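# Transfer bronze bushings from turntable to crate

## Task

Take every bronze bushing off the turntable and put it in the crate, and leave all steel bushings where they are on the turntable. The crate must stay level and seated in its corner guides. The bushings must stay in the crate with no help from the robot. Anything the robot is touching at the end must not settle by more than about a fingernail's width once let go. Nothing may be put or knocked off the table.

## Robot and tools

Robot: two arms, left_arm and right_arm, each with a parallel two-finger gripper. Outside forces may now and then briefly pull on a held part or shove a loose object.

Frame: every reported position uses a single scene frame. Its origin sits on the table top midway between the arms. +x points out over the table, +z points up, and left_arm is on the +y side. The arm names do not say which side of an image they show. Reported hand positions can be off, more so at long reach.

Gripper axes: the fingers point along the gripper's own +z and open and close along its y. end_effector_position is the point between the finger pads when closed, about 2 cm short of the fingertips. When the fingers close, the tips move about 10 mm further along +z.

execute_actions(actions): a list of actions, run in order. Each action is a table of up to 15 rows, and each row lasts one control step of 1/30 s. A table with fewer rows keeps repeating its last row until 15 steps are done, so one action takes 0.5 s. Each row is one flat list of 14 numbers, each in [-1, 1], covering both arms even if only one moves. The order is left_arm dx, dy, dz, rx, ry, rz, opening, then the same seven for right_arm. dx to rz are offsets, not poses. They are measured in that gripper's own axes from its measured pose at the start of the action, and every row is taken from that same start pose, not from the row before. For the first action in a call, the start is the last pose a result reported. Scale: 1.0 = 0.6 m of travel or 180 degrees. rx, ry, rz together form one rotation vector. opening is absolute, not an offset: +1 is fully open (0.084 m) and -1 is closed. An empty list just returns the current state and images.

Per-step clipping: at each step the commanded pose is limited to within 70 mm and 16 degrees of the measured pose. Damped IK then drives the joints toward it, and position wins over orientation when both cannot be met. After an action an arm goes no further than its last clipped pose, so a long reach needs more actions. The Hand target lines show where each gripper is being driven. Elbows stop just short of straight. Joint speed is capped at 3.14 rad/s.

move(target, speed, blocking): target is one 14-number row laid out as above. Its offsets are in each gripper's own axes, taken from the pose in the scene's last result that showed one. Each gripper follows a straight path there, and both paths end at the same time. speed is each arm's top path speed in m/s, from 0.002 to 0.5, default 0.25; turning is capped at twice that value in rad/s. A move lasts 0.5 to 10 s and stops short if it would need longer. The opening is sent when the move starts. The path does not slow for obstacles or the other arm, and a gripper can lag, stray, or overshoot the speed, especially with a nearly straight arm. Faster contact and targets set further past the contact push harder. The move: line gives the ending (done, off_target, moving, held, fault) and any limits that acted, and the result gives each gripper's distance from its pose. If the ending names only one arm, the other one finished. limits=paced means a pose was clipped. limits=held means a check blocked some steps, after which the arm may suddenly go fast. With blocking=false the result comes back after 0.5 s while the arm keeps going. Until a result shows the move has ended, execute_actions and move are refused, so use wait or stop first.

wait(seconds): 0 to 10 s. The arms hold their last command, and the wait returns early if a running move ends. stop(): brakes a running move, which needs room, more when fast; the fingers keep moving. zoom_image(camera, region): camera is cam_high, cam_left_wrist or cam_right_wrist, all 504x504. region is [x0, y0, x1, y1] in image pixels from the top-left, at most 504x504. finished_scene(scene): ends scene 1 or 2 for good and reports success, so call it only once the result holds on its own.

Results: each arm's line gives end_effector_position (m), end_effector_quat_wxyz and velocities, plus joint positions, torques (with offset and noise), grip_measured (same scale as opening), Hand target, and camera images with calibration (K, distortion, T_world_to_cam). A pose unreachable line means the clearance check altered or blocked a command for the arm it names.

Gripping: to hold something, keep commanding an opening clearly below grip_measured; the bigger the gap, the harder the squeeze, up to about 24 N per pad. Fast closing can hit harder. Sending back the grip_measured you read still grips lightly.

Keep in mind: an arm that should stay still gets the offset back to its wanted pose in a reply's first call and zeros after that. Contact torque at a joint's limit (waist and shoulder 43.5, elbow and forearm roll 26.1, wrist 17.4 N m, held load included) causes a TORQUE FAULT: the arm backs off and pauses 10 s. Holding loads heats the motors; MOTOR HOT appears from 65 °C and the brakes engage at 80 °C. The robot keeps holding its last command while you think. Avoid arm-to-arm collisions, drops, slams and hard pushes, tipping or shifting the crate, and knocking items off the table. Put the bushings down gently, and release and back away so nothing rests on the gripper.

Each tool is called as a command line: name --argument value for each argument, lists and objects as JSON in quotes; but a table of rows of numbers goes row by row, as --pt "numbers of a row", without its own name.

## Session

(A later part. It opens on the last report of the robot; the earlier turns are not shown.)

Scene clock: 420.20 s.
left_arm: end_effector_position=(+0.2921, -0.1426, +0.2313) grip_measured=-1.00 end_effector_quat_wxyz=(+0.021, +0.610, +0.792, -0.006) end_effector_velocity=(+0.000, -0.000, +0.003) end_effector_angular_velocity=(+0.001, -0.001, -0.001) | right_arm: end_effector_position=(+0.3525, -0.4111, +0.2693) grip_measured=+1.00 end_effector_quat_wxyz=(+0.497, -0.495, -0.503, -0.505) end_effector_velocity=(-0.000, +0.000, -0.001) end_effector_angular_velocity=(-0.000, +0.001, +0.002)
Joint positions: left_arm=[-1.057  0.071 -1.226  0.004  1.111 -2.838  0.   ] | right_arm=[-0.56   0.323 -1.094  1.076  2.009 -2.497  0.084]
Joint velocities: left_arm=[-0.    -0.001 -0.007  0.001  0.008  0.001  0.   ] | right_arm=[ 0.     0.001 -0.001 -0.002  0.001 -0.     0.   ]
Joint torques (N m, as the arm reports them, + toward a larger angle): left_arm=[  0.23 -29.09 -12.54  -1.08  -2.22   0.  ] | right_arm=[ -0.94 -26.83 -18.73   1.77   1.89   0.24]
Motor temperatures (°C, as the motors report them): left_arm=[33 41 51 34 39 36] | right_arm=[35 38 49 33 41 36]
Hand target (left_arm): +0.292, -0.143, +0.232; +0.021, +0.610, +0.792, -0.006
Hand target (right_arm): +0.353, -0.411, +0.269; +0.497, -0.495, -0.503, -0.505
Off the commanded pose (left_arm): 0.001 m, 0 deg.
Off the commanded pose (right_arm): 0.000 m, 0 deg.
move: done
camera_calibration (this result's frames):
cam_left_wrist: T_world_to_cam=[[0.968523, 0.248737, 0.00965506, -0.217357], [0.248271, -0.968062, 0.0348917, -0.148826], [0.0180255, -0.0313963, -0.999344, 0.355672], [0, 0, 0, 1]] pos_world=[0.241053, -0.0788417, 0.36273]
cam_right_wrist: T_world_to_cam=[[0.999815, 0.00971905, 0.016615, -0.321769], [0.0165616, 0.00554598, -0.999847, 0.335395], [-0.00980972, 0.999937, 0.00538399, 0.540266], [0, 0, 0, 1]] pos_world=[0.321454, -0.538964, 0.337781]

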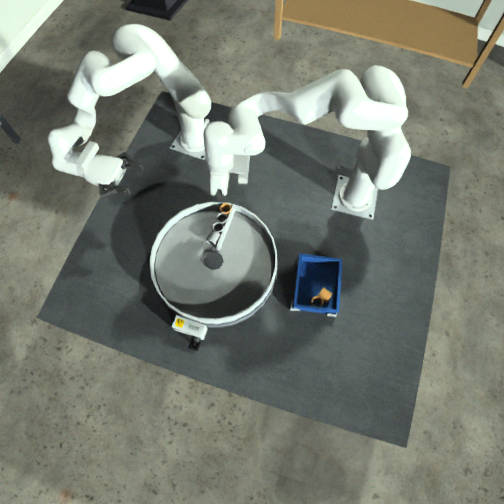

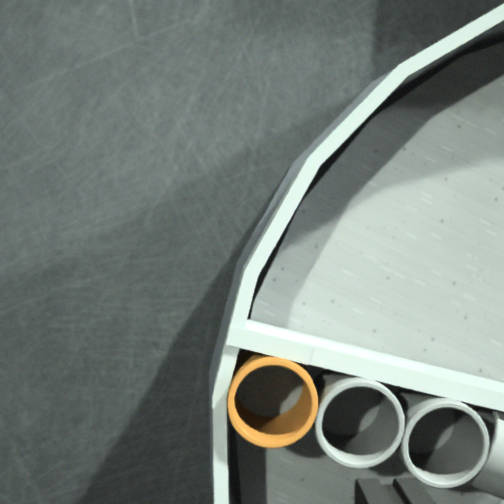

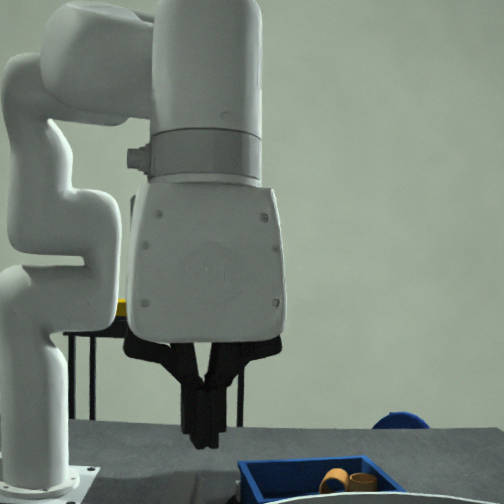

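move --target '[-0.024,-0.04,0.134,0.003,0.011,0,-0.4, 0,0,0,0,0,0,1]'

move --target '[0,0,0,0,0,-0.421,-0.4, 0,0,0,0,0,0,1]' --speed 0.5

move --target '[0,0,0.087,0,0,0,-0.4, 0,0,0,0,0,0,1]' --speed 0.04

move --target '[0,0,0,0,0,0,-1, 0,0,0,0,0,0,1]'

move --target '[0,0,-0.2,0,0,0,-1, 0,0,0,0,0,0,1]' --speed 0.1

Scene clock: 437.93 s.
left_arm: end_effector_position=(+0.2749, -0.1658, +0.1520) grip_measured=-0.42 end_effector_quat_wxyz=(+0.005, +0.610, +0.792, +0.001) end_effector_velocity=(-0.001, +0.001, -0.005) end_effector_angular_velocity=(+0.008, +0.004, -0.001) | right_arm: end_effector_position=(+0.3525, -0.4111, +0.2693) grip_measured=+1.00 end_effector_quat_wxyz=(+0.497, -0.495, -0.503, -0.505) end_effector_velocity=(-0.001, +0.000, -0.000) end_effector_angular_velocity=(+0.002, +0.002, +0.002)
Joint positions: left_arm=[-1.11   0.212 -1.178  0.007  0.957 -2.893  0.026] | right_arm=[-0.56   0.323 -1.094  1.076  2.009 -2.497  0.084]
Joint velocities: left_arm=[-0.001  0.008  0.003  0.001 -0.002 -0.001 -0.   ] | right_arm=[-0.     0.001 -0.    -0.001  0.002  0.001  0.   ]
Joint torques (N m, as the arm reports them, + toward a larger angle): left_arm=[  0.7  -31.17 -11.98  -1.26  -2.36   0.08] | right_arm=[ -0.74 -26.87 -18.73   1.5    1.88   0.24]
Motor temperatures (°C, as the motors report them): left_arm=[33 40 53 34 39 36] | right_arm=[35 38 49 33 41 36]
Hand target (left_arm): +0.275, -0.166, +0.151; +0.004, +0.610, +0.792, +0.001
Hand target (right_arm): +0.353, -0.411, +0.269; +0.497, -0.495, -0.503, -0.505
Off the commanded pose (left_arm): 0.001 m, 0 deg.
Off the commanded pose (right_arm): 0.000 m, 0 deg.
move: done
camera_calibration (this result's frames):
cam_left_wrist: T_world_to_cam=[[0.968583, 0.24869, 0.000231394, -0.19274], [0.248689, -0.968582, 0.00185012, -0.1594], [0.00068423, -0.00173445, -0.999998, 0.285779], [0, 0, 0, 1]] pos_world=[0.22613, -0.105964, 0.286118]
cam_right_wrist: T_world_to_cam=[[0.999815, 0.00971914, 0.0166152, -0.321769], [0.0165618, 0.00554592, -0.999847, 0.335395], [-0.0098098, 0.999937, 0.00538393, 0.540266], [0, 0, 0, 1]] pos_world=[0.321454, -0.538964, 0.337782]

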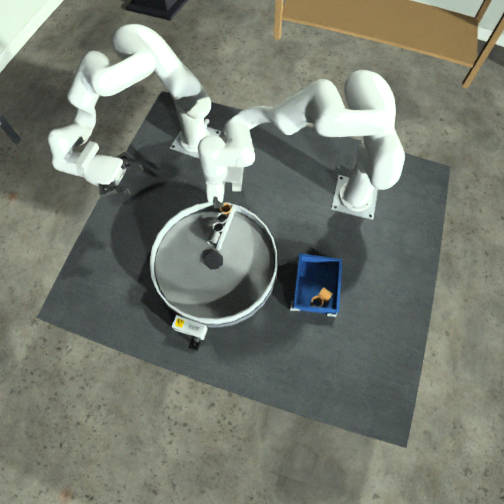

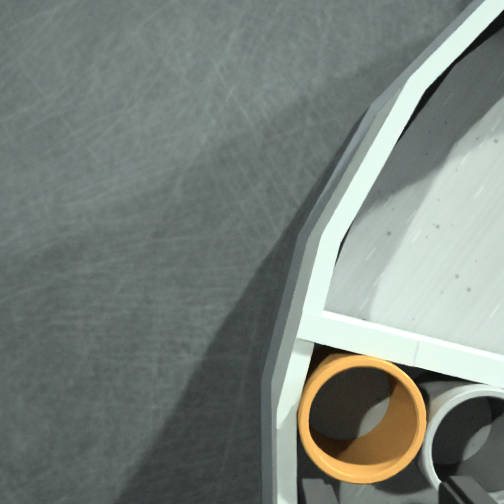

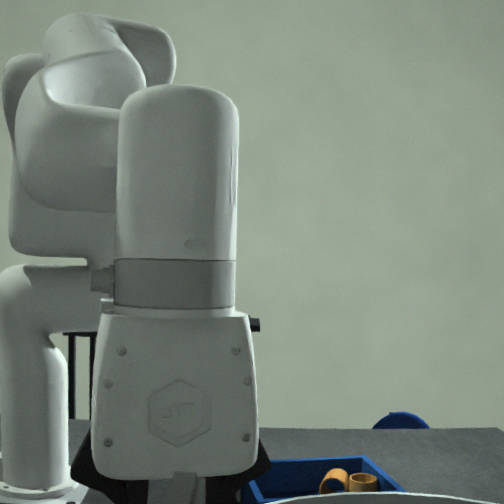

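Scene clock: 439.87 s.
left_arm: end_effector_position=(+0.2749, -0.1658, +0.1520) grip_measured=-0.42 end_effector_quat_wxyz=(+0.004, -0.005, +1.000, -0.002) end_effector_velocity=(+0.001, +0.000, +0.000) end_effector_angular_velocity=(+0.001, -0.002, +0.009) | right_arm: end_effector_position=(+0.3525, -0.4111, +0.2693) grip_measured=+1.00 end_effector_quat_wxyz=(+0.497, -0.495, -0.503, -0.505) end_effector_velocity=(+0.000, +0.000, +0.001) end_effector_angular_velocity=(+0.002, -0.000, +0.000)
Joint positions: left_arm=[-1.11   0.212 -1.178  0.006  0.957 -4.214  0.026] | right_arm=[-0.56   0.323 -1.094  1.076  2.009 -2.497  0.084]
Joint velocities: left_arm=[ 0.001  0.    -0.001  0.003  0.    -0.01   0.   ] | right_arm=[-0.     0.    -0.001  0.002  0.002  0.001  0.   ]
Joint torques (N m, as the arm reports them, + toward a larger angle): left_arm=[  0.03 -30.94 -11.72  -1.11  -2.36   0.29] | right_arm=[ -0.78 -27.04 -18.65   1.45   1.98   0.29]
Motor temperatures (°C, as the motors report them): left_arm=[33 41 53 34 39 36] | right_arm=[35 38 49 33 41 36]
Hand target (left_arm): +0.275, -0.166, +0.152; +0.004, -0.005, +1.000, -0.002
Hand target (right_arm): +0.353, -0.411, +0.269; +0.497, -0.495, -0.503, -0.505
Off the commanded pose (left_arm): 0.000 m, 0 deg.
Off the commanded pose (right_arm): 0.000 m, 0 deg.
move: done
camera_calibration (this result's frames):
cam_left_wrist: T_world_to_cam=[[-0.00245862, 0.999924, -0.0120934, 0.200581], [0.99999, 0.00250446, 0.00377631, -0.205208], [0.00380631, -0.0120839, -0.99992, 0.283192], [0, 0, 0, 1]] pos_world=[0.204621, -0.19663, 0.28637]
cam_right_wrist: T_world_to_cam=[[0.999815, 0.0097191, 0.0166152, -0.321769], [0.0165618, 0.00554575, -0.999847, 0.335395], [-0.00980976, 0.999937, 0.00538376, 0.540266], [0, 0, 0, 1]] pos_world=[0.321454, -0.538964, 0.337782]

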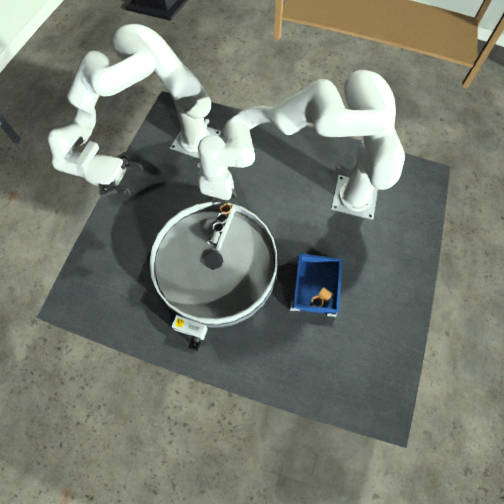

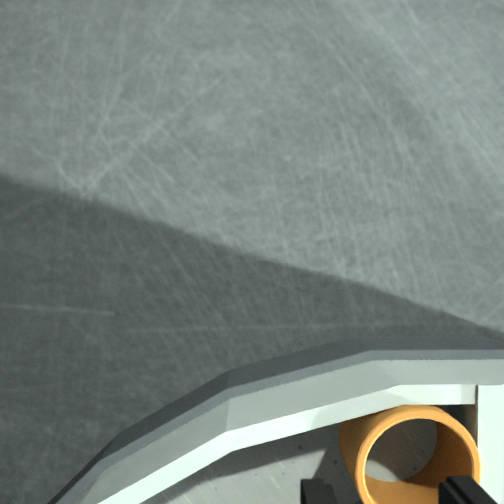

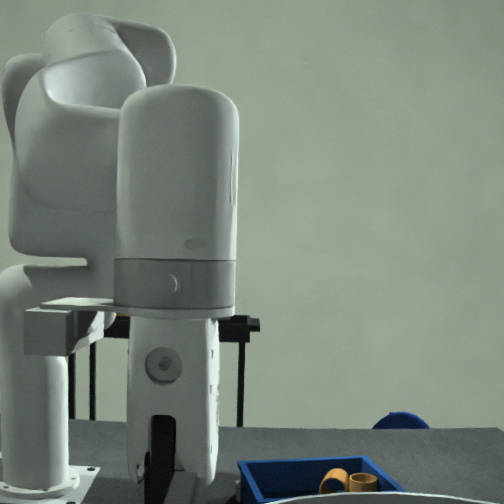

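Scene clock: 441.73 s.
left_arm: end_effector_position=(+0.2758, -0.1637, +0.0973) grip_measured=-0.42 end_effector_quat_wxyz=(+0.003, -0.006, +1.000, +0.001) end_effector_velocity=(-0.002, -0.001, +0.001) end_effector_angular_velocity=(-0.001, -0.000, -0.004) | right_arm: end_effector_position=(+0.3525, -0.4111, +0.2693) grip_measured=+1.00 end_effector_quat_wxyz=(+0.497, -0.495, -0.503, -0.505) end_effector_velocity=(-0.000, +0.000, +0.000) end_effector_angular_velocity=(-0.000, -0.002, +0.001)
Joint positions: left_arm=[-1.106  0.295 -1.121  0.008  0.824 -4.215  0.026] | right_arm=[-0.56   0.323 -1.094  1.076  2.009 -2.497  0.084]
Joint velocities: left_arm=[-0.003 -0.003  0.001 -0.     0.002  0.     0.   ] | right_arm=[ 0.    -0.001 -0.    -0.     0.001 -0.001  0.   ]
Joint torques (N m, as the arm reports them, + toward a larger angle): left_arm=[ -7.85 -30.62  -8.86  -3.03  -0.33   0.14] | right_arm=[ -0.66 -27.23 -18.81   1.61   2.05   0.22]
Motor temperatures (°C, as the motors report them): left_arm=[33 41 53 34 39 36] | right_arm=[35 38 49 33 41 36]
Hand target (left_arm): +0.275, -0.166, +0.100; +0.004, -0.005, +1.000, -0.002
Hand target (right_arm): +0.353, -0.411, +0.269; +0.497, -0.495, -0.503, -0.505
Off the commanded pose (left_arm): 0.003 m, 0 deg.
Off the commanded pose (right_arm): 0.000 m, 0 deg.
move: done
camera_calibration (this result's frames):
cam_left_wrist: T_world_to_cam=[[-0.00467911, 0.99997, -0.00616083, 0.197897], [0.999988, 0.00468698, 0.00126237, -0.205343], [0.0012912, -0.00615485, -0.99998, 0.230122], [0, 0, 0, 1]] pos_world=[0.205969, -0.195512, 0.231595]
cam_right_wrist: T_world_to_cam=[[0.999815, 0.00971919, 0.0166152, -0.321769], [0.0165618, 0.00554577, -0.999847, 0.335395], [-0.00980986, 0.999937, 0.00538378, 0.540266], [0, 0, 0, 1]] pos_world=[0.321454, -0.538965, 0.337782]

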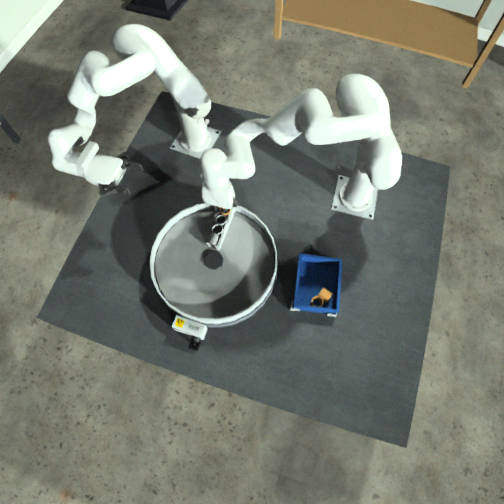

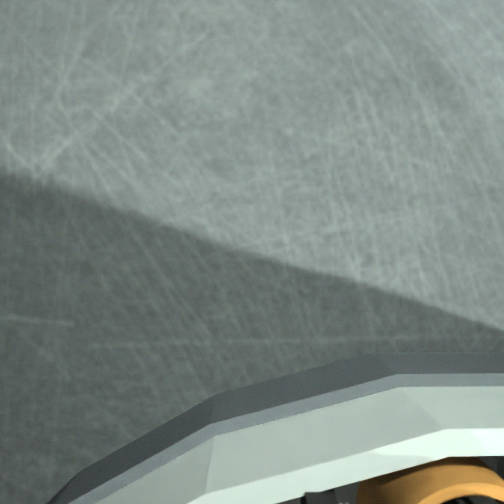

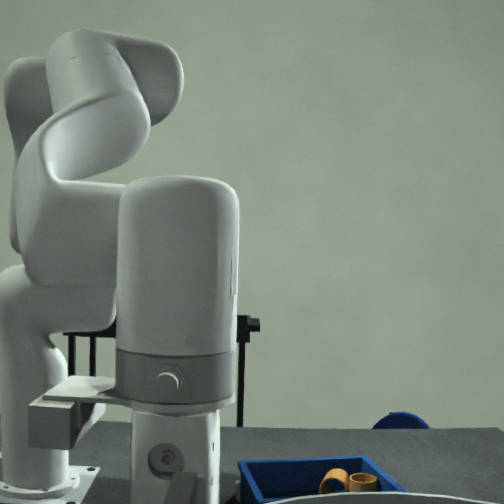

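Scene clock: 442.23 s.
left_arm: end_effector_position=(+0.2752, -0.1638, +0.0972) grip_measured=-0.72 end_effector_quat_wxyz=(+0.003, -0.006, +1.000, +0.001) end_effector_velocity=(+0.001, -0.000, +0.000) end_effector_angular_velocity=(-0.002, -0.001, +0.001) | right_arm: end_effector_position=(+0.3525, -0.4111, +0.2693) grip_measured=+1.00 end_effector_quat_wxyz=(+0.497, -0.495, -0.503, -0.505) end_effector_velocity=(+0.000, +0.000, +0.000) end_effector_angular_velocity=(+0.002, -0.001, -0.000)
Joint positions: left_arm=[-1.107  0.294 -1.12   0.008  0.825 -4.215  0.012] | right_arm=[-0.56   0.323 -1.094  1.076  2.009 -2.497  0.084]
Joint velocities: left_arm=[ 0.001  0.    -0.001  0.    -0.001 -0.     0.   ] | right_arm=[ 0.     0.     0.     0.002  0.001 -0.001  0.   ]
Joint torques (N m, as the arm reports them, + toward a larger angle): left_arm=[ -1.66 -27.71  -9.14  -1.34  -1.26   0.1 ] | right_arm=[ -0.75 -27.19 -18.78   1.72   1.84   0.27]
Motor temperatures (°C, as the motors report them): left_arm=[33 41 53 34 39 36] | right_arm=[35 38 49 33 41 36]
Hand target (left_arm): +0.276, -0.164, +0.097; +0.003, -0.006, +1.000, +0.001
Hand target (right_arm): +0.353, -0.411, +0.269; +0.497, -0.495, -0.503, -0.505
Off the commanded pose (left_arm): 0.001 m, 0 deg.
Off the commanded pose (right_arm): 0.000 m, 0 deg.
move: done
camera_calibration (this result's frames):
cam_left_wrist: T_world_to_cam=[[-0.00387494, 0.999976, -0.00581701, 0.197752], [0.999992, 0.00387892, 0.000674009, -0.204785], [0.000696556, -0.00581435, -0.999983, 0.230307], [0, 0, 0, 1]] pos_world=[0.20539, -0.195614, 0.231591]
cam_right_wrist: T_world_to_cam=[[0.999815, 0.00971911, 0.0166153, -0.321769], [0.0165619, 0.00554579, -0.999847, 0.335395], [-0.00980978, 0.999937, 0.00538379, 0.540266], [0, 0, 0, 1]] pos_world=[0.321454, -0.538965, 0.337782]

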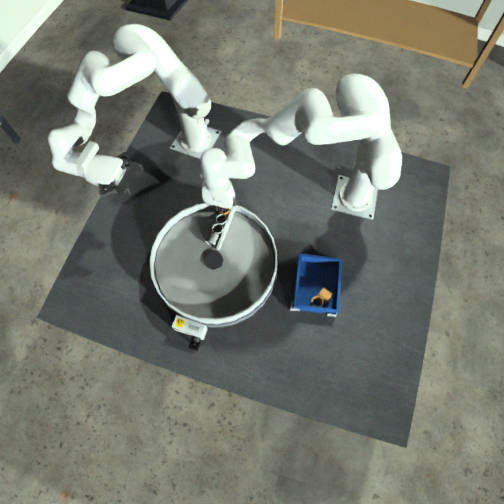

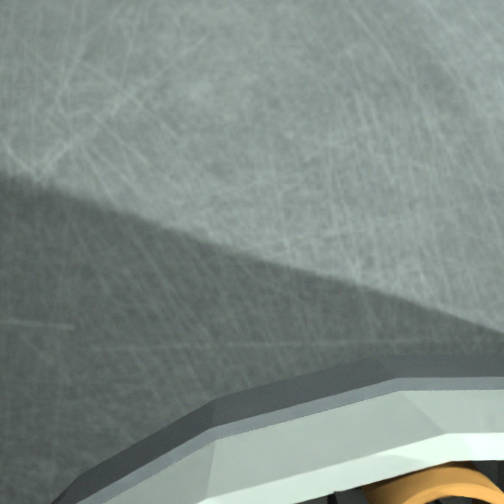

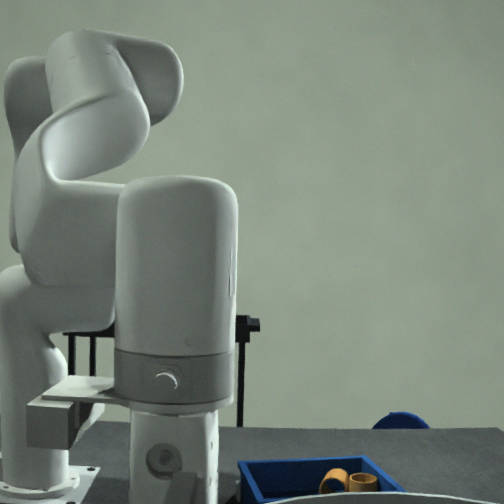

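Scene clock: 443.83 s.
left_arm: end_effector_position=(+0.2745, -0.1634, +0.2165) grip_measured=-0.72 end_effector_quat_wxyz=(+0.003, -0.006, +1.000, +0.001) end_effector_velocity=(+0.001, +0.000, +0.002) end_effector_angular_velocity=(+0.000, +0.000, +0.001) | right_arm: end_effector_position=(+0.3525, -0.4111, +0.2693) grip_measured=+1.00 end_effector_quat_wxyz=(+0.497, -0.495, -0.503, -0.505) end_effector_velocity=(+0.000, +0.000, +0.001) end_effector_angular_velocity=(+0.001, +0.000, -0.000)
Joint positions: left_arm=[-1.108  0.145 -1.285  0.006  1.139 -4.214  0.012] | right_arm=[-0.56   0.323 -1.094  1.076  2.009 -2.497  0.084]
Joint velocities: left_arm=[ 0.002 -0.001 -0.006 -0.     0.007  0.001  0.   ] | right_arm=[ 0.    -0.001  0.     0.001  0.001  0.001  0.   ]
Joint torques (N m, as the arm reports them, + toward a larger angle): left_arm=[  1.12 -31.33 -12.58  -1.31  -2.12   0.06] | right_arm=[ -0.92 -26.92 -18.74   1.41   1.99   0.26]
Motor temperatures (°C, as the motors report them): left_arm=[33 41 53 34 39 36] | right_arm=[35 38 49 33 41 36]
Hand target (left_arm): +0.275, -0.164, +0.217; +0.003, -0.006, +1.000, +0.001
Hand target (right_arm): +0.353, -0.411, +0.269; +0.497, -0.495, -0.503, -0.505
Off the commanded pose (left_arm): 0.001 m, 0 deg.
Off the commanded pose (right_arm): 0.000 m, 0 deg.
move: done
camera_calibration (this result's frames):
cam_left_wrist: T_world_to_cam=[[-0.00430041, 0.99998, -0.00472354, 0.197936], [0.999991, 0.00430232, 0.000394935, -0.204039], [0.000415249, -0.0047218, -0.999989, 0.349845], [0, 0, 0, 1]] pos_world=[0.204743, -0.195402, 0.350856]
cam_right_wrist: T_world_to_cam=[[0.999815, 0.00971915, 0.0166153, -0.321769], [0.016562, 0.00554577, -0.999847, 0.335395], [-0.00980981, 0.999937, 0.00538377, 0.540266], [0, 0, 0, 1]] pos_world=[0.321454, -0.538965, 0.337782]

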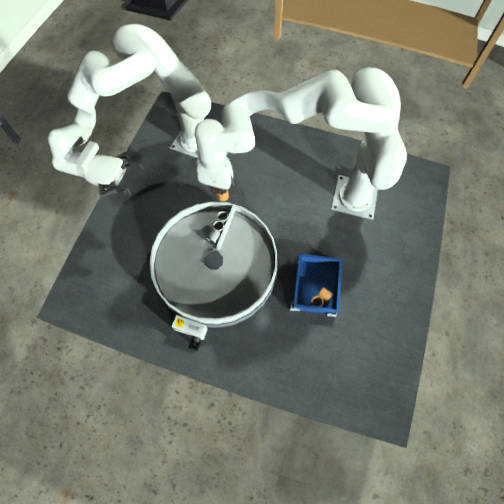

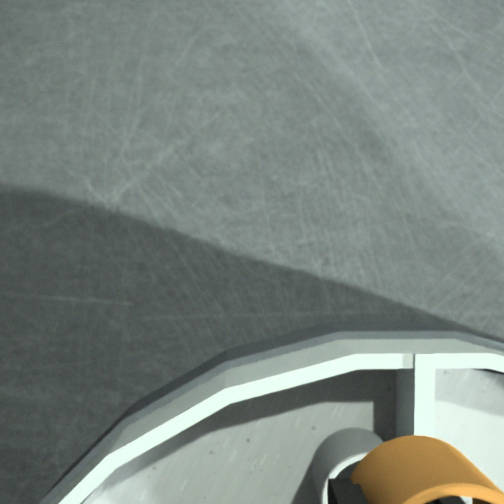

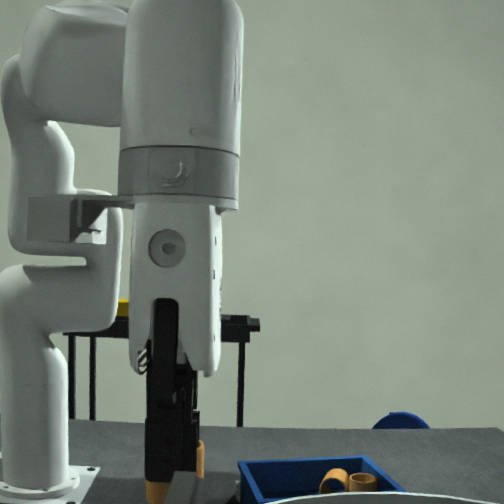

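Got it. To crate: ee target (0.38,0.215).

move --target '[-0.176,0.63,0,0,0,0,-1, 0,0,0,0,0,0,1]' --speed 0.2

move --target '[0,0,0.2,0,0,0,-1, 0,0,0,0,0,0,1]' --speed 0.1

move --target '[0,0,0,0,0,0,-0.4, 0,0,0,0,0,0,1]'

move --target '[0,0,-0.25,0,0,0,-0.4, 0,0,0,0,0,0,1]' --speed 0.12

Scene clock: 452.20 s.
left_arm: end_effector_position=(+0.3755, +0.2151, +0.2172) grip_measured=-0.72 end_effector_quat_wxyz=(+0.002, -0.006, +1.000, +0.002) end_effector_velocity=(+0.001, +0.002, +0.000) end_effector_angular_velocity=(-0.000, +0.001, -0.000) | right_arm: end_effector_position=(+0.3525, -0.4111, +0.2693) grip_measured=+1.00 end_effector_quat_wxyz=(+0.497, -0.495, -0.503, -0.505) end_effector_velocity=(+0.000, +0.000, +0.001) end_effector_angular_velocity=(+0.001, -0.001, -0.001)
Joint positions: left_arm=[-0.244 -0.386 -0.726  0.005  1.108 -3.349  0.012] | right_arm=[-0.56   0.323 -1.094  1.076  2.009 -2.497  0.084]
Joint velocities: left_arm=[ 0.006  0.001 -0.001 -0.001  0.001  0.006 -0.   ] | right_arm=[-0.    -0.001  0.     0.002  0.001  0.     0.   ]
Joint torques (N m, as the arm reports them, + toward a larger angle): left_arm=[ -0.29 -16.26 -12.95  -1.36  -2.19  -0.07] | right_arm=[ -0.62 -27.27 -18.41   1.78   1.88   0.27]
Motor temperatures (°C, as the motors report them): left_arm=[33 40 54 34 39 36] | right_arm=[35 38 49 33 41 36]
Hand target (left_arm): +0.376, +0.215, +0.217; +0.002, -0.006, +1.000, +0.002
Hand target (right_arm): +0.353, -0.411, +0.269; +0.497, -0.495, -0.503, -0.505
Off the commanded pose (left_arm): 0.001 m, 0 deg.
Off the commanded pose (right_arm): 0.000 m, 0 deg.
move: done
camera_calibration (this result's frames):
cam_left_wrist: T_world_to_cam=[[-0.00382684, 0.999986, -0.00352039, -0.180634], [0.999993, 0.00382568, -0.000338189, -0.306419], [-0.000324717, -0.00352166, -0.999994, 0.352347], [0, 0, 0, 1]] pos_world=[0.30584, 0.183045, 0.351605]
cam_right_wrist: T_world_to_cam=[[0.999815, 0.00971918, 0.0166154, -0.321769], [0.016562, 0.00554566, -0.999847, 0.335395], [-0.00980984, 0.999937, 0.00538366, 0.540266], [0, 0, 0, 1]] pos_world=[0.321454, -0.538964, 0.337782]

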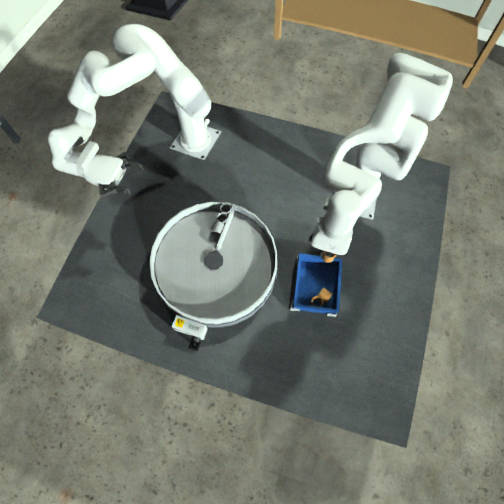

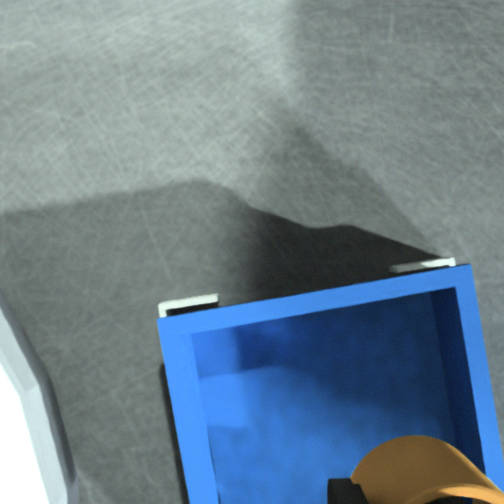

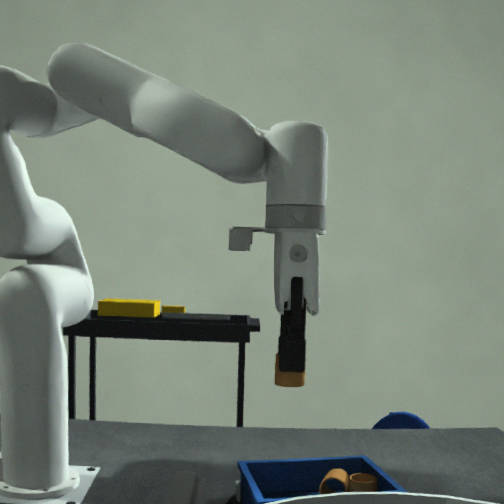

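Scene clock: 453.83 s.
left_arm: end_effector_position=(+0.3764, +0.2152, +0.0977) grip_measured=-0.72 end_effector_quat_wxyz=(+0.003, -0.005, +1.000, +0.002) end_effector_velocity=(+0.001, -0.000, -0.002) end_effector_angular_velocity=(-0.000, -0.001, +0.001) | right_arm: end_effector_position=(+0.3525, -0.4111, +0.2693) grip_measured=+1.00 end_effector_quat_wxyz=(+0.497, -0.495, -0.503, -0.505) end_effector_velocity=(+0.000, -0.000, -0.000) end_effector_angular_velocity=(-0.002, -0.001, -0.000)
Joint positions: left_arm=[-0.243 -0.182 -0.534  0.006  0.711 -3.349  0.012] | right_arm=[-0.56   0.323 -1.094  1.076  2.009 -2.497  0.084]
Joint velocities: left_arm=[ 0.     0.006 -0.    -0.    -0.007 -0.    -0.   ] | right_arm=[-0.    -0.001 -0.001 -0.001 -0.001 -0.     0.   ]
Joint torques (N m, as the arm reports them, + toward a larger angle): left_arm=[  0.17 -19.16 -10.95  -1.08  -2.36   0.06] | right_arm=[ -0.49 -27.08 -18.7    1.67   1.86   0.26]
Motor temperatures (°C, as the motors report them): left_arm=[33 40 53 34 39 36] | right_arm=[35 38 49 33 41 36]
Hand target (left_arm): +0.376, +0.215, +0.097; +0.002, -0.005, +1.000, +0.002
Hand target (right_arm): +0.353, -0.411, +0.269; +0.497, -0.495, -0.503, -0.505
Off the commanded pose (left_arm): 0.001 m, 0 deg.
Off the commanded pose (right_arm): 0.000 m, 0 deg.
move: done
camera_calibration (this result's frames):
cam_left_wrist: T_world_to_cam=[[-0.00331609, 0.999986, -0.00405897, -0.181239], [0.999994, 0.00331751, 0.00034159, -0.307351], [0.000355051, -0.00405782, -0.999992, 0.23268], [0, 0, 0, 1]] pos_world=[0.306666, 0.183201, 0.232047]
cam_right_wrist: T_world_to_cam=[[0.999815, 0.00971921, 0.0166155, -0.321769], [0.0165621, 0.00554553, -0.999847, 0.335395], [-0.00980987, 0.999937, 0.00538354, 0.540266], [0, 0, 0, 1]] pos_world=[0.321454, -0.538965, 0.337782]

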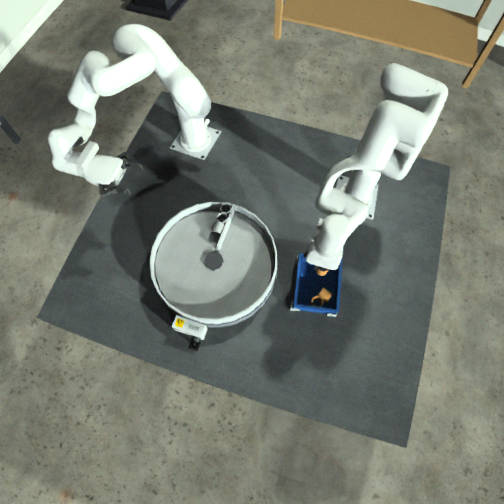

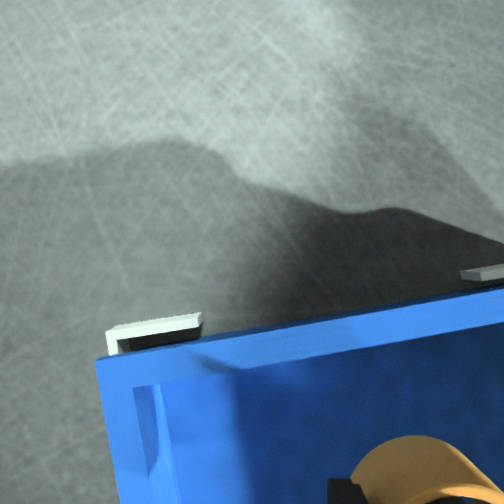

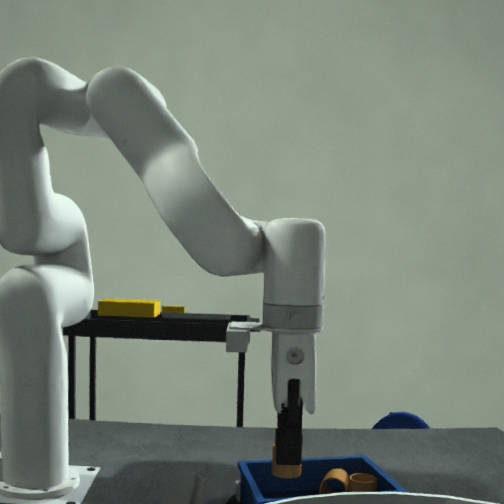

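Scene clock: 454.33 s.
left_arm: end_effector_position=(+0.3764, +0.2152, +0.0977) grip_measured=-0.42 end_effector_quat_wxyz=(+0.003, -0.005, +1.000, +0.002) end_effector_velocity=(+0.000, +0.000, +0.000) end_effector_angular_velocity=(+0.000, -0.001, -0.001) | right_arm: end_effector_position=(+0.3525, -0.4111, +0.2693) grip_measured=+1.00 end_effector_quat_wxyz=(+0.497, -0.495, -0.503, -0.505) end_effector_velocity=(+0.000, -0.000, -0.000) end_effector_angular_velocity=(-0.002, +0.000, -0.001)
Joint positions: left_arm=[-0.243 -0.182 -0.534  0.006  0.711 -3.349  0.026] | right_arm=[-0.56   0.323 -1.094  1.076  2.009 -2.497  0.084]
Joint velocities: left_arm=[ 0.     0.    -0.     0.001 -0.     0.001  0.   ] | right_arm=[-0.    -0.001  0.    -0.    -0.001  0.001  0.   ]
Joint torques (N m, as the arm reports them, + toward a larger angle): left_arm=[ -0.08 -19.17 -11.12  -1.1   -2.26  -0.02] | right_arm=[ -0.83 -27.16 -18.81   1.46   1.96   0.2 ]
Motor temperatures (°C, as the motors report them): left_arm=[33 40 53 34 39 36] | right_arm=[35 38 49 33 41 36]
Hand target (left_arm): +0.376, +0.215, +0.098; +0.003, -0.005, +1.000, +0.002
Hand target (right_arm): +0.353, -0.411, +0.269; +0.497, -0.495, -0.503, -0.505
Off the commanded pose (left_arm): 0.000 m, 0 deg.
Off the commanded pose (right_arm): 0.000 m, 0 deg.
move: done
camera_calibration (this result's frames):
cam_left_wrist: T_world_to_cam=[[-0.00331638, 0.999986, -0.00406617, -0.181237], [0.999994, 0.00331792, 0.000373388, -0.307361], [0.000386874, -0.00406491, -0.999992, 0.232682], [0, 0, 0, 1]] pos_world=[0.306669, 0.1832, 0.232057]
cam_right_wrist: T_world_to_cam=[[0.999815, 0.00971908, 0.0166155, -0.321769], [0.0165621, 0.00554566, -0.999847, 0.335395], [-0.00980974, 0.999937, 0.00538366, 0.540266], [0, 0, 0, 1]] pos_world=[0.321454, -0.538965, 0.337782]

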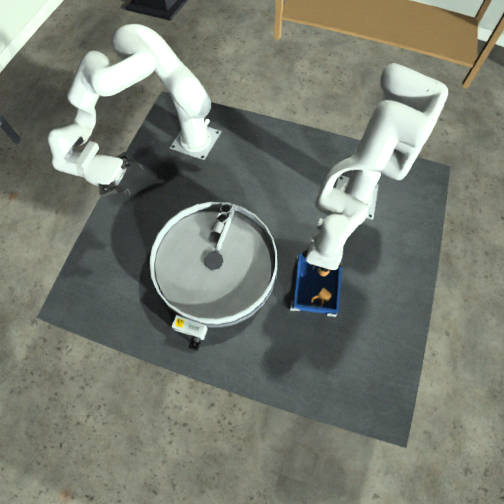

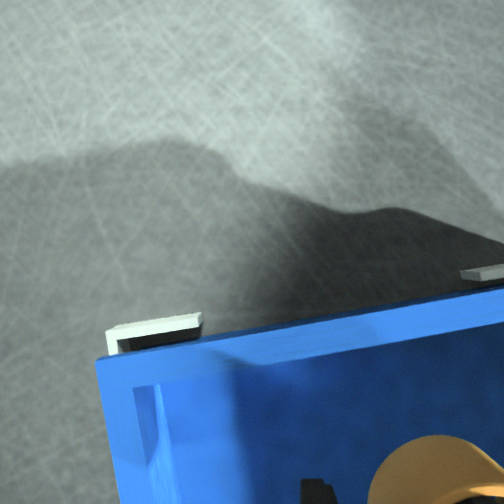

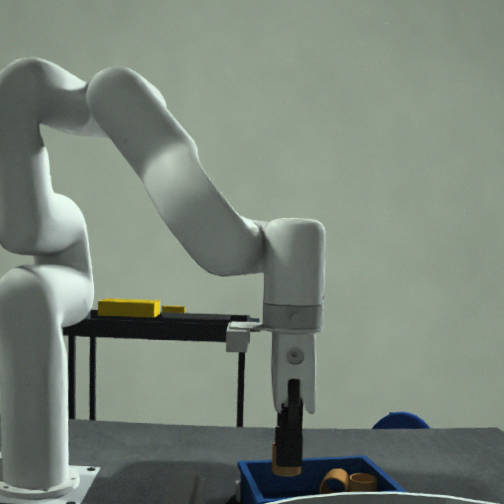

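Scene clock: 456.00 s.
left_arm: end_effector_position=(+0.3752, +0.2151, +0.2471) grip_measured=-0.42 end_effector_quat_wxyz=(+0.002, -0.006, +1.000, +0.002) end_effector_velocity=(+0.001, -0.000, +0.003) end_effector_angular_velocity=(-0.001, -0.003, -0.001) | right_arm: end_effector_position=(+0.3525, -0.4111, +0.2693) grip_measured=+1.00 end_effector_quat_wxyz=(+0.497, -0.495, -0.503, -0.505) end_effector_velocity=(+0.000, -0.000, +0.000) end_effector_angular_velocity=(-0.002, -0.003, +0.000)
Joint positions: left_arm=[-0.245 -0.409 -0.794  0.005  1.199 -3.349  0.026] | right_arm=[-0.56   0.323 -1.094  1.076  2.009 -2.497  0.084]
Joint velocities: left_arm=[-0.001 -0.001 -0.007 -0.     0.005 -0.    -0.   ] | right_arm=[-0.    -0.001 -0.001 -0.001 -0.    -0.001  0.   ]
Joint torques (N m, as the arm reports them, + toward a larger angle): left_arm=[  0.21 -15.89 -12.72  -1.49  -2.26  -0.14] | right_arm=[ -0.8  -26.91 -18.69   1.9    1.89   0.26]
Motor temperatures (°C, as the motors report them): left_arm=[33 40 53 34 39 36] | right_arm=[35 38 49 33 41 36]
Hand target (left_arm): +0.375, +0.215, +0.248; +0.003, -0.006, +1.000, +0.002
Hand target (right_arm): +0.353, -0.411, +0.269; +0.497, -0.495, -0.503, -0.505
Off the commanded pose (left_arm): 0.001 m, 0 deg.
Off the commanded pose (right_arm): 0.000 m, 0 deg.
move: done
camera_calibration (this result's frames):
cam_left_wrist: T_world_to_cam=[[-0.0039674, 0.999986, -0.00343444, -0.180488], [0.999992, 0.00396586, -0.000453173, -0.306132], [-0.000439546, -0.00343621, -0.999994, 0.382265], [0, 0, 0, 1]] pos_world=[0.305582, 0.183013, 0.381504]
cam_right_wrist: T_world_to_cam=[[0.999815, 0.00971903, 0.0166155, -0.321769], [0.0165621, 0.00554582, -0.999847, 0.335395], [-0.0098097, 0.999937, 0.00538383, 0.540266], [0, 0, 0, 1]] pos_world=[0.321454, -0.538965, 0.337782]

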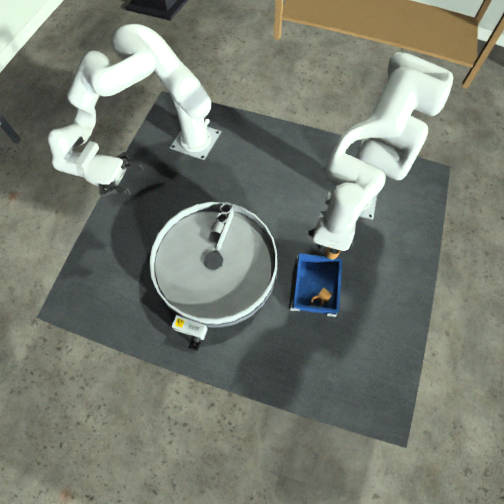

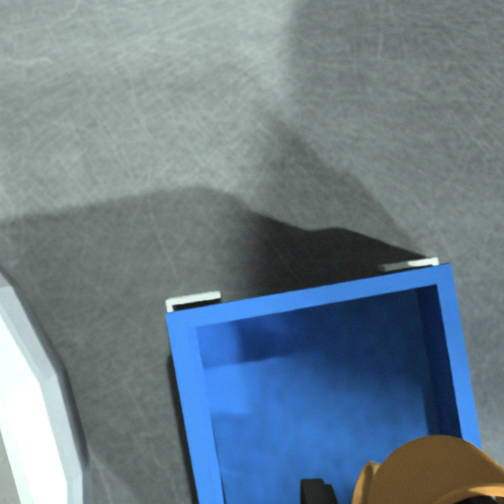

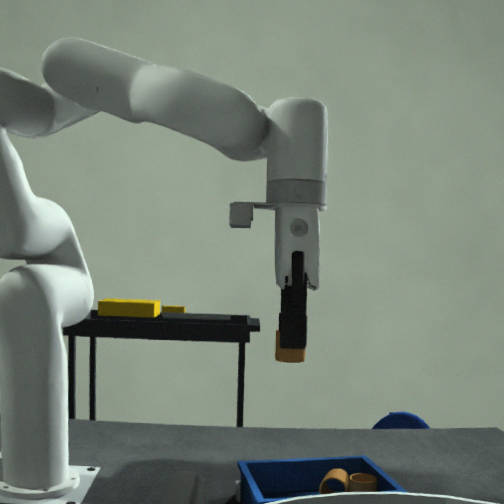

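move --target '[0,0,0.15,0,0,0,1, 0,0,0,0,0,0,1]' --speed 0.5

move --target '[0,0,-0.1,0,0,0,0, 0,0,0,0,0,0,1]' --speed 0.5

Scene clock: 462.23 s.
left_arm: end_effector_position=(+0.3760, +0.2152, +0.1577) grip_measured=+1.00 end_effector_quat_wxyz=(+0.003, -0.005, +1.000, +0.002) end_effector_velocity=(-0.000, -0.001, -0.003) end_effector_angular_velocity=(+0.000, +0.003, -0.001) | right_arm: end_effector_position=(+0.3525, -0.4111, +0.2693) grip_measured=+1.00 end_effector_quat_wxyz=(+0.497, -0.495, -0.503, -0.505) end_effector_velocity=(+0.000, -0.000, -0.000) end_effector_angular_velocity=(-0.001, -0.001, -0.001)
Joint positions: left_arm=[-0.244 -0.309 -0.612  0.005  0.916 -3.349  0.084] | right_arm=[-0.56   0.323 -1.094  1.076  2.009 -2.497  0.084]
Joint velocities: left_arm=[-0.002  0.006  0.003 -0.    -0.006 -0.001 -0.   ] | right_arm=[ 0.     0.001 -0.001  0.    -0.002 -0.001  0.   ]
Joint torques (N m, as the arm reports them, + toward a larger angle): left_arm=[  0.46 -17.61 -12.27  -1.22  -2.22   0.05] | right_arm=[ -0.73 -27.06 -18.64   1.54   1.91   0.18]
Motor temperatures (°C, as the motors report them): left_arm=[33 40 54 34 39 36] | right_arm=[35 38 49 33 41 36]
Hand target (left_arm): +0.376, +0.215, +0.157; +0.002, -0.005, +1.000, +0.002
Hand target (right_arm): +0.353, -0.411, +0.269; +0.497, -0.495, -0.503, -0.505
Off the commanded pose (left_arm): 0.001 m, 0 deg.
Off the commanded pose (right_arm): 0.000 m, 0 deg.
move: done
camera_calibration (this result's frames):
cam_left_wrist: T_world_to_cam=[[-0.00356439, 0.999986, -0.00385509, -0.180918], [0.999994, 0.0035663, 0.0004887, -0.306995], [0.000502442, -0.00385333, -0.999992, 0.292543], [0, 0, 0, 1]] pos_world=[0.306201, 0.183138, 0.291994]
cam_right_wrist: T_world_to_cam=[[0.999815, 0.00971894, 0.0166155, -0.321769], [0.0165621, 0.00554566, -0.999847, 0.335395], [-0.0098096, 0.999937, 0.00538367, 0.540266], [0, 0, 0, 1]] pos_world=[0.321454, -0.538965, 0.337782]

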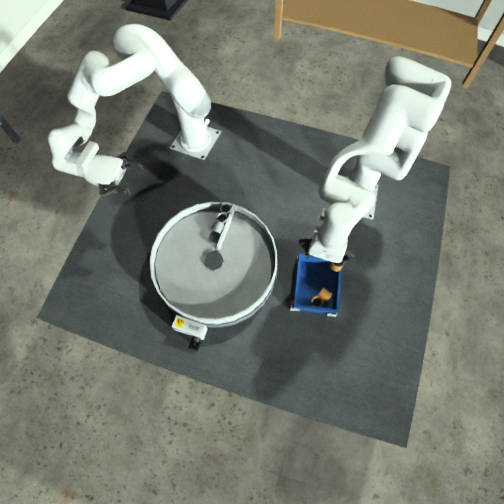

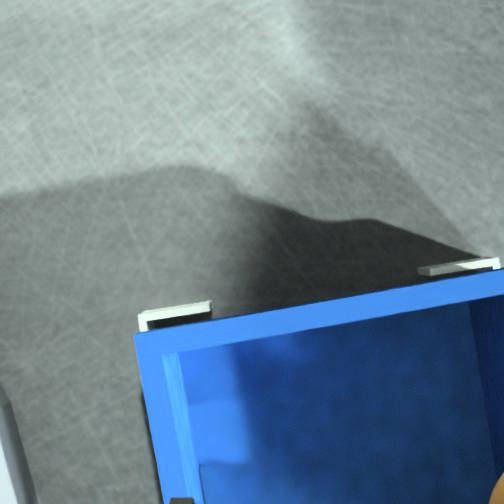

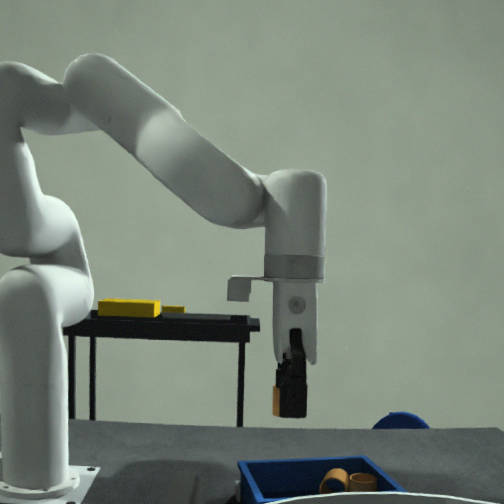

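Scene clock: 463.07 s.
left_arm: end_effector_position=(+0.3753, +0.2152, +0.2170) grip_measured=-0.01 end_effector_quat_wxyz=(+0.002, -0.006, +1.000, +0.002) end_effector_velocity=(+0.000, +0.000, +0.003) end_effector_angular_velocity=(+0.000, -0.000, -0.000) | right_arm: end_effector_position=(+0.3525, -0.4111, +0.2693) grip_measured=+1.00 end_effector_quat_wxyz=(+0.497, -0.495, -0.503, -0.505) end_effector_velocity=(+0.000, -0.000, -0.000) end_effector_angular_velocity=(+0.001, +0.001, +0.000)
Joint positions: left_arm=[-0.244 -0.387 -0.725  0.005  1.108 -3.349  0.044] | right_arm=[-0.56   0.323 -1.094  1.076  2.009 -2.497  0.084]
Joint velocities: left_arm=[ 0.001 -0.002 -0.007  0.     0.009  0.001 -0.   ] | right_arm=[-0.     0.001 -0.     0.     0.     0.     0.   ]
Joint torques (N m, as the arm reports them, + toward a larger angle): left_arm=[  0.26 -17.19 -12.92  -1.38  -2.4   -0.03] | right_arm=[ -0.72 -27.04 -18.91   1.71   1.88   0.17]
Motor temperatures (°C, as the motors report them): left_arm=[33 40 54 34 39 36] | right_arm=[35 38 49 33 41 36]
Hand target (left_arm): +0.376, +0.215, +0.218; +0.003, -0.006, +1.000, +0.002
Hand target (right_arm): +0.353, -0.411, +0.269; +0.497, -0.495, -0.503, -0.505
Off the commanded pose (left_arm): 0.001 m, 0 deg.
Off the commanded pose (right_arm): 0.000 m, 0 deg.
move: done
camera_calibration (this result's frames):
cam_left_wrist: T_world_to_cam=[[-0.00382976, 0.999987, -0.00348038, -0.180681], [0.999993, 0.00382799, -0.000517764, -0.306202], [-0.000504434, -0.00348234, -0.999994, 0.352182], [0, 0, 0, 1]] pos_world=[0.305685, 0.183077, 0.351392]
cam_right_wrist: T_world_to_cam=[[0.999815, 0.0097189, 0.0166154, -0.321769], [0.0165621, 0.00554573, -0.999847, 0.335395], [-0.00980957, 0.999937, 0.00538373, 0.540266], [0, 0, 0, 1]] pos_world=[0.321454, -0.538965, 0.337782]

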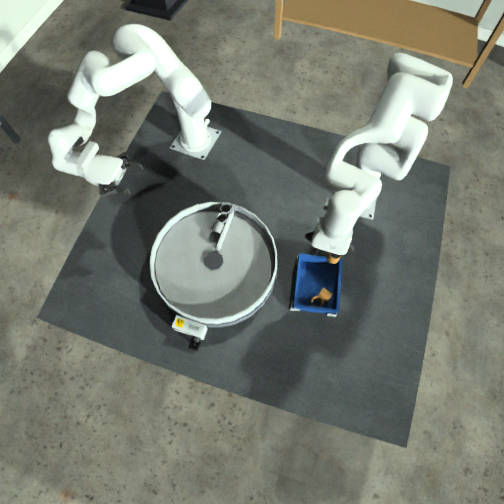

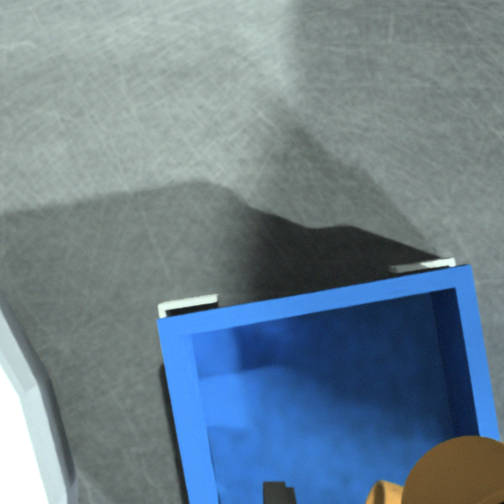

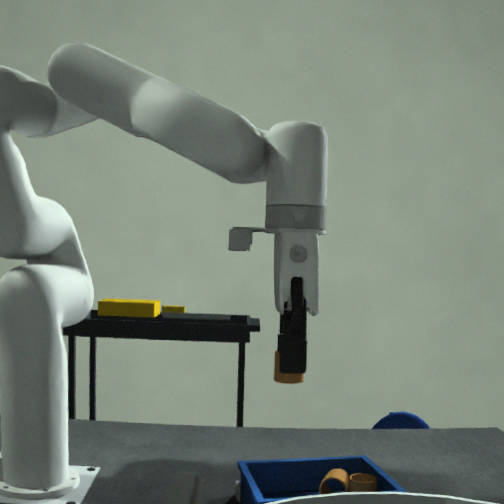

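move --target '[0,0.067,0.028,0,0,0.99,1, -0.152,0.046,0.885,0,0,0,1]'

Scene clock: 476.67 s.
left_arm: end_effector_position=(+0.3750, +0.2553, +0.2003) grip_measured=+1.00 end_effector_quat_wxyz=(-0.002, +1.000, +0.021, +0.002) end_effector_velocity=(+0.000, +0.000, +0.000) end_effector_angular_velocity=(-0.002, +0.000, -0.006) | right_arm: end_effector_position=(+0.3812, +0.1194, +0.1820) grip_measured=+1.00 end_effector_quat_wxyz=(+0.497, -0.495, -0.503, -0.505) end_effector_velocity=(+0.000, +0.002, +0.001) end_effector_angular_velocity=(+0.002, -0.000, +0.001)
Joint positions: left_arm=[-0.133 -0.392 -0.671  0.005  1.059 -0.128  0.084] | right_arm=[ 0.699  0.581 -1.219  2.084  1.226 -2.613  0.084]
Joint velocities: left_arm=[ 0.002  0.    -0.001 -0.002  0.001  0.009  0.   ] | right_arm=[ 0.002  0.002 -0.004  0.002 -0.     0.001  0.   ]
Joint torques (N m, as the arm reports them, + toward a larger angle): left_arm=[ -0.47 -15.8  -12.46  -0.77  -2.5    0.29] | right_arm=[ -0.81 -33.25 -20.23   0.64   2.13   0.32]
Motor temperatures (°C, as the motors report them): left_arm=[33 39 54 34 39 36] | right_arm=[35 38 49 33 41 36]
Hand target (left_arm): +0.375, +0.255, +0.200; -0.002, +1.000, +0.021, +0.002
Hand target (right_arm): +0.381, +0.120, +0.182; +0.497, -0.495, -0.503, -0.505
Off the commanded pose (left_arm): 0.000 m, 0 deg.
Off the commanded pose (right_arm): 0.002 m, 0 deg.
move: done
camera_calibration (this result's frames):
cam_left_wrist: T_world_to_cam=[[0.0357864, -0.999299, -0.0109793, 0.27622], [-0.999319, -0.0356843, -0.0093613, 0.455513], [0.00896295, 0.0113068, -0.999896, 0.328267], [0, 0, 0, 1]] pos_world=[0.442376, 0.288569, 0.33553]
cam_right_wrist: T_world_to_cam=[[0.999805, 0.00977652, 0.0171561, -0.354228], [0.0171129, 0.00447995, -0.999844, 0.24457], [-0.00985184, 0.999942, 0.00431177, 0.0107932], [0, 0, 0, 1]] pos_world=[0.35008, -0.00842517, 0.250562]

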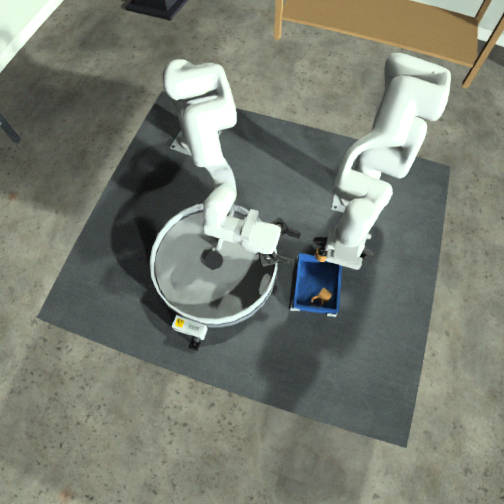

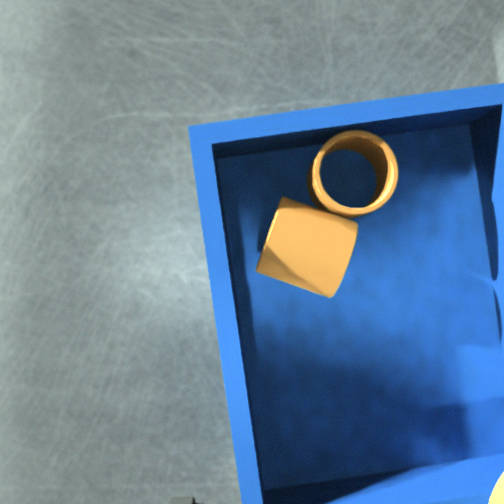

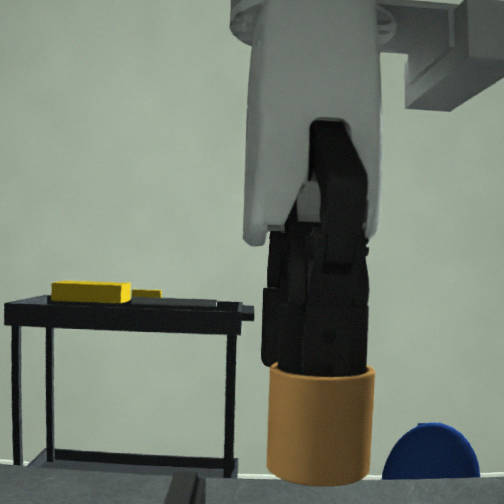

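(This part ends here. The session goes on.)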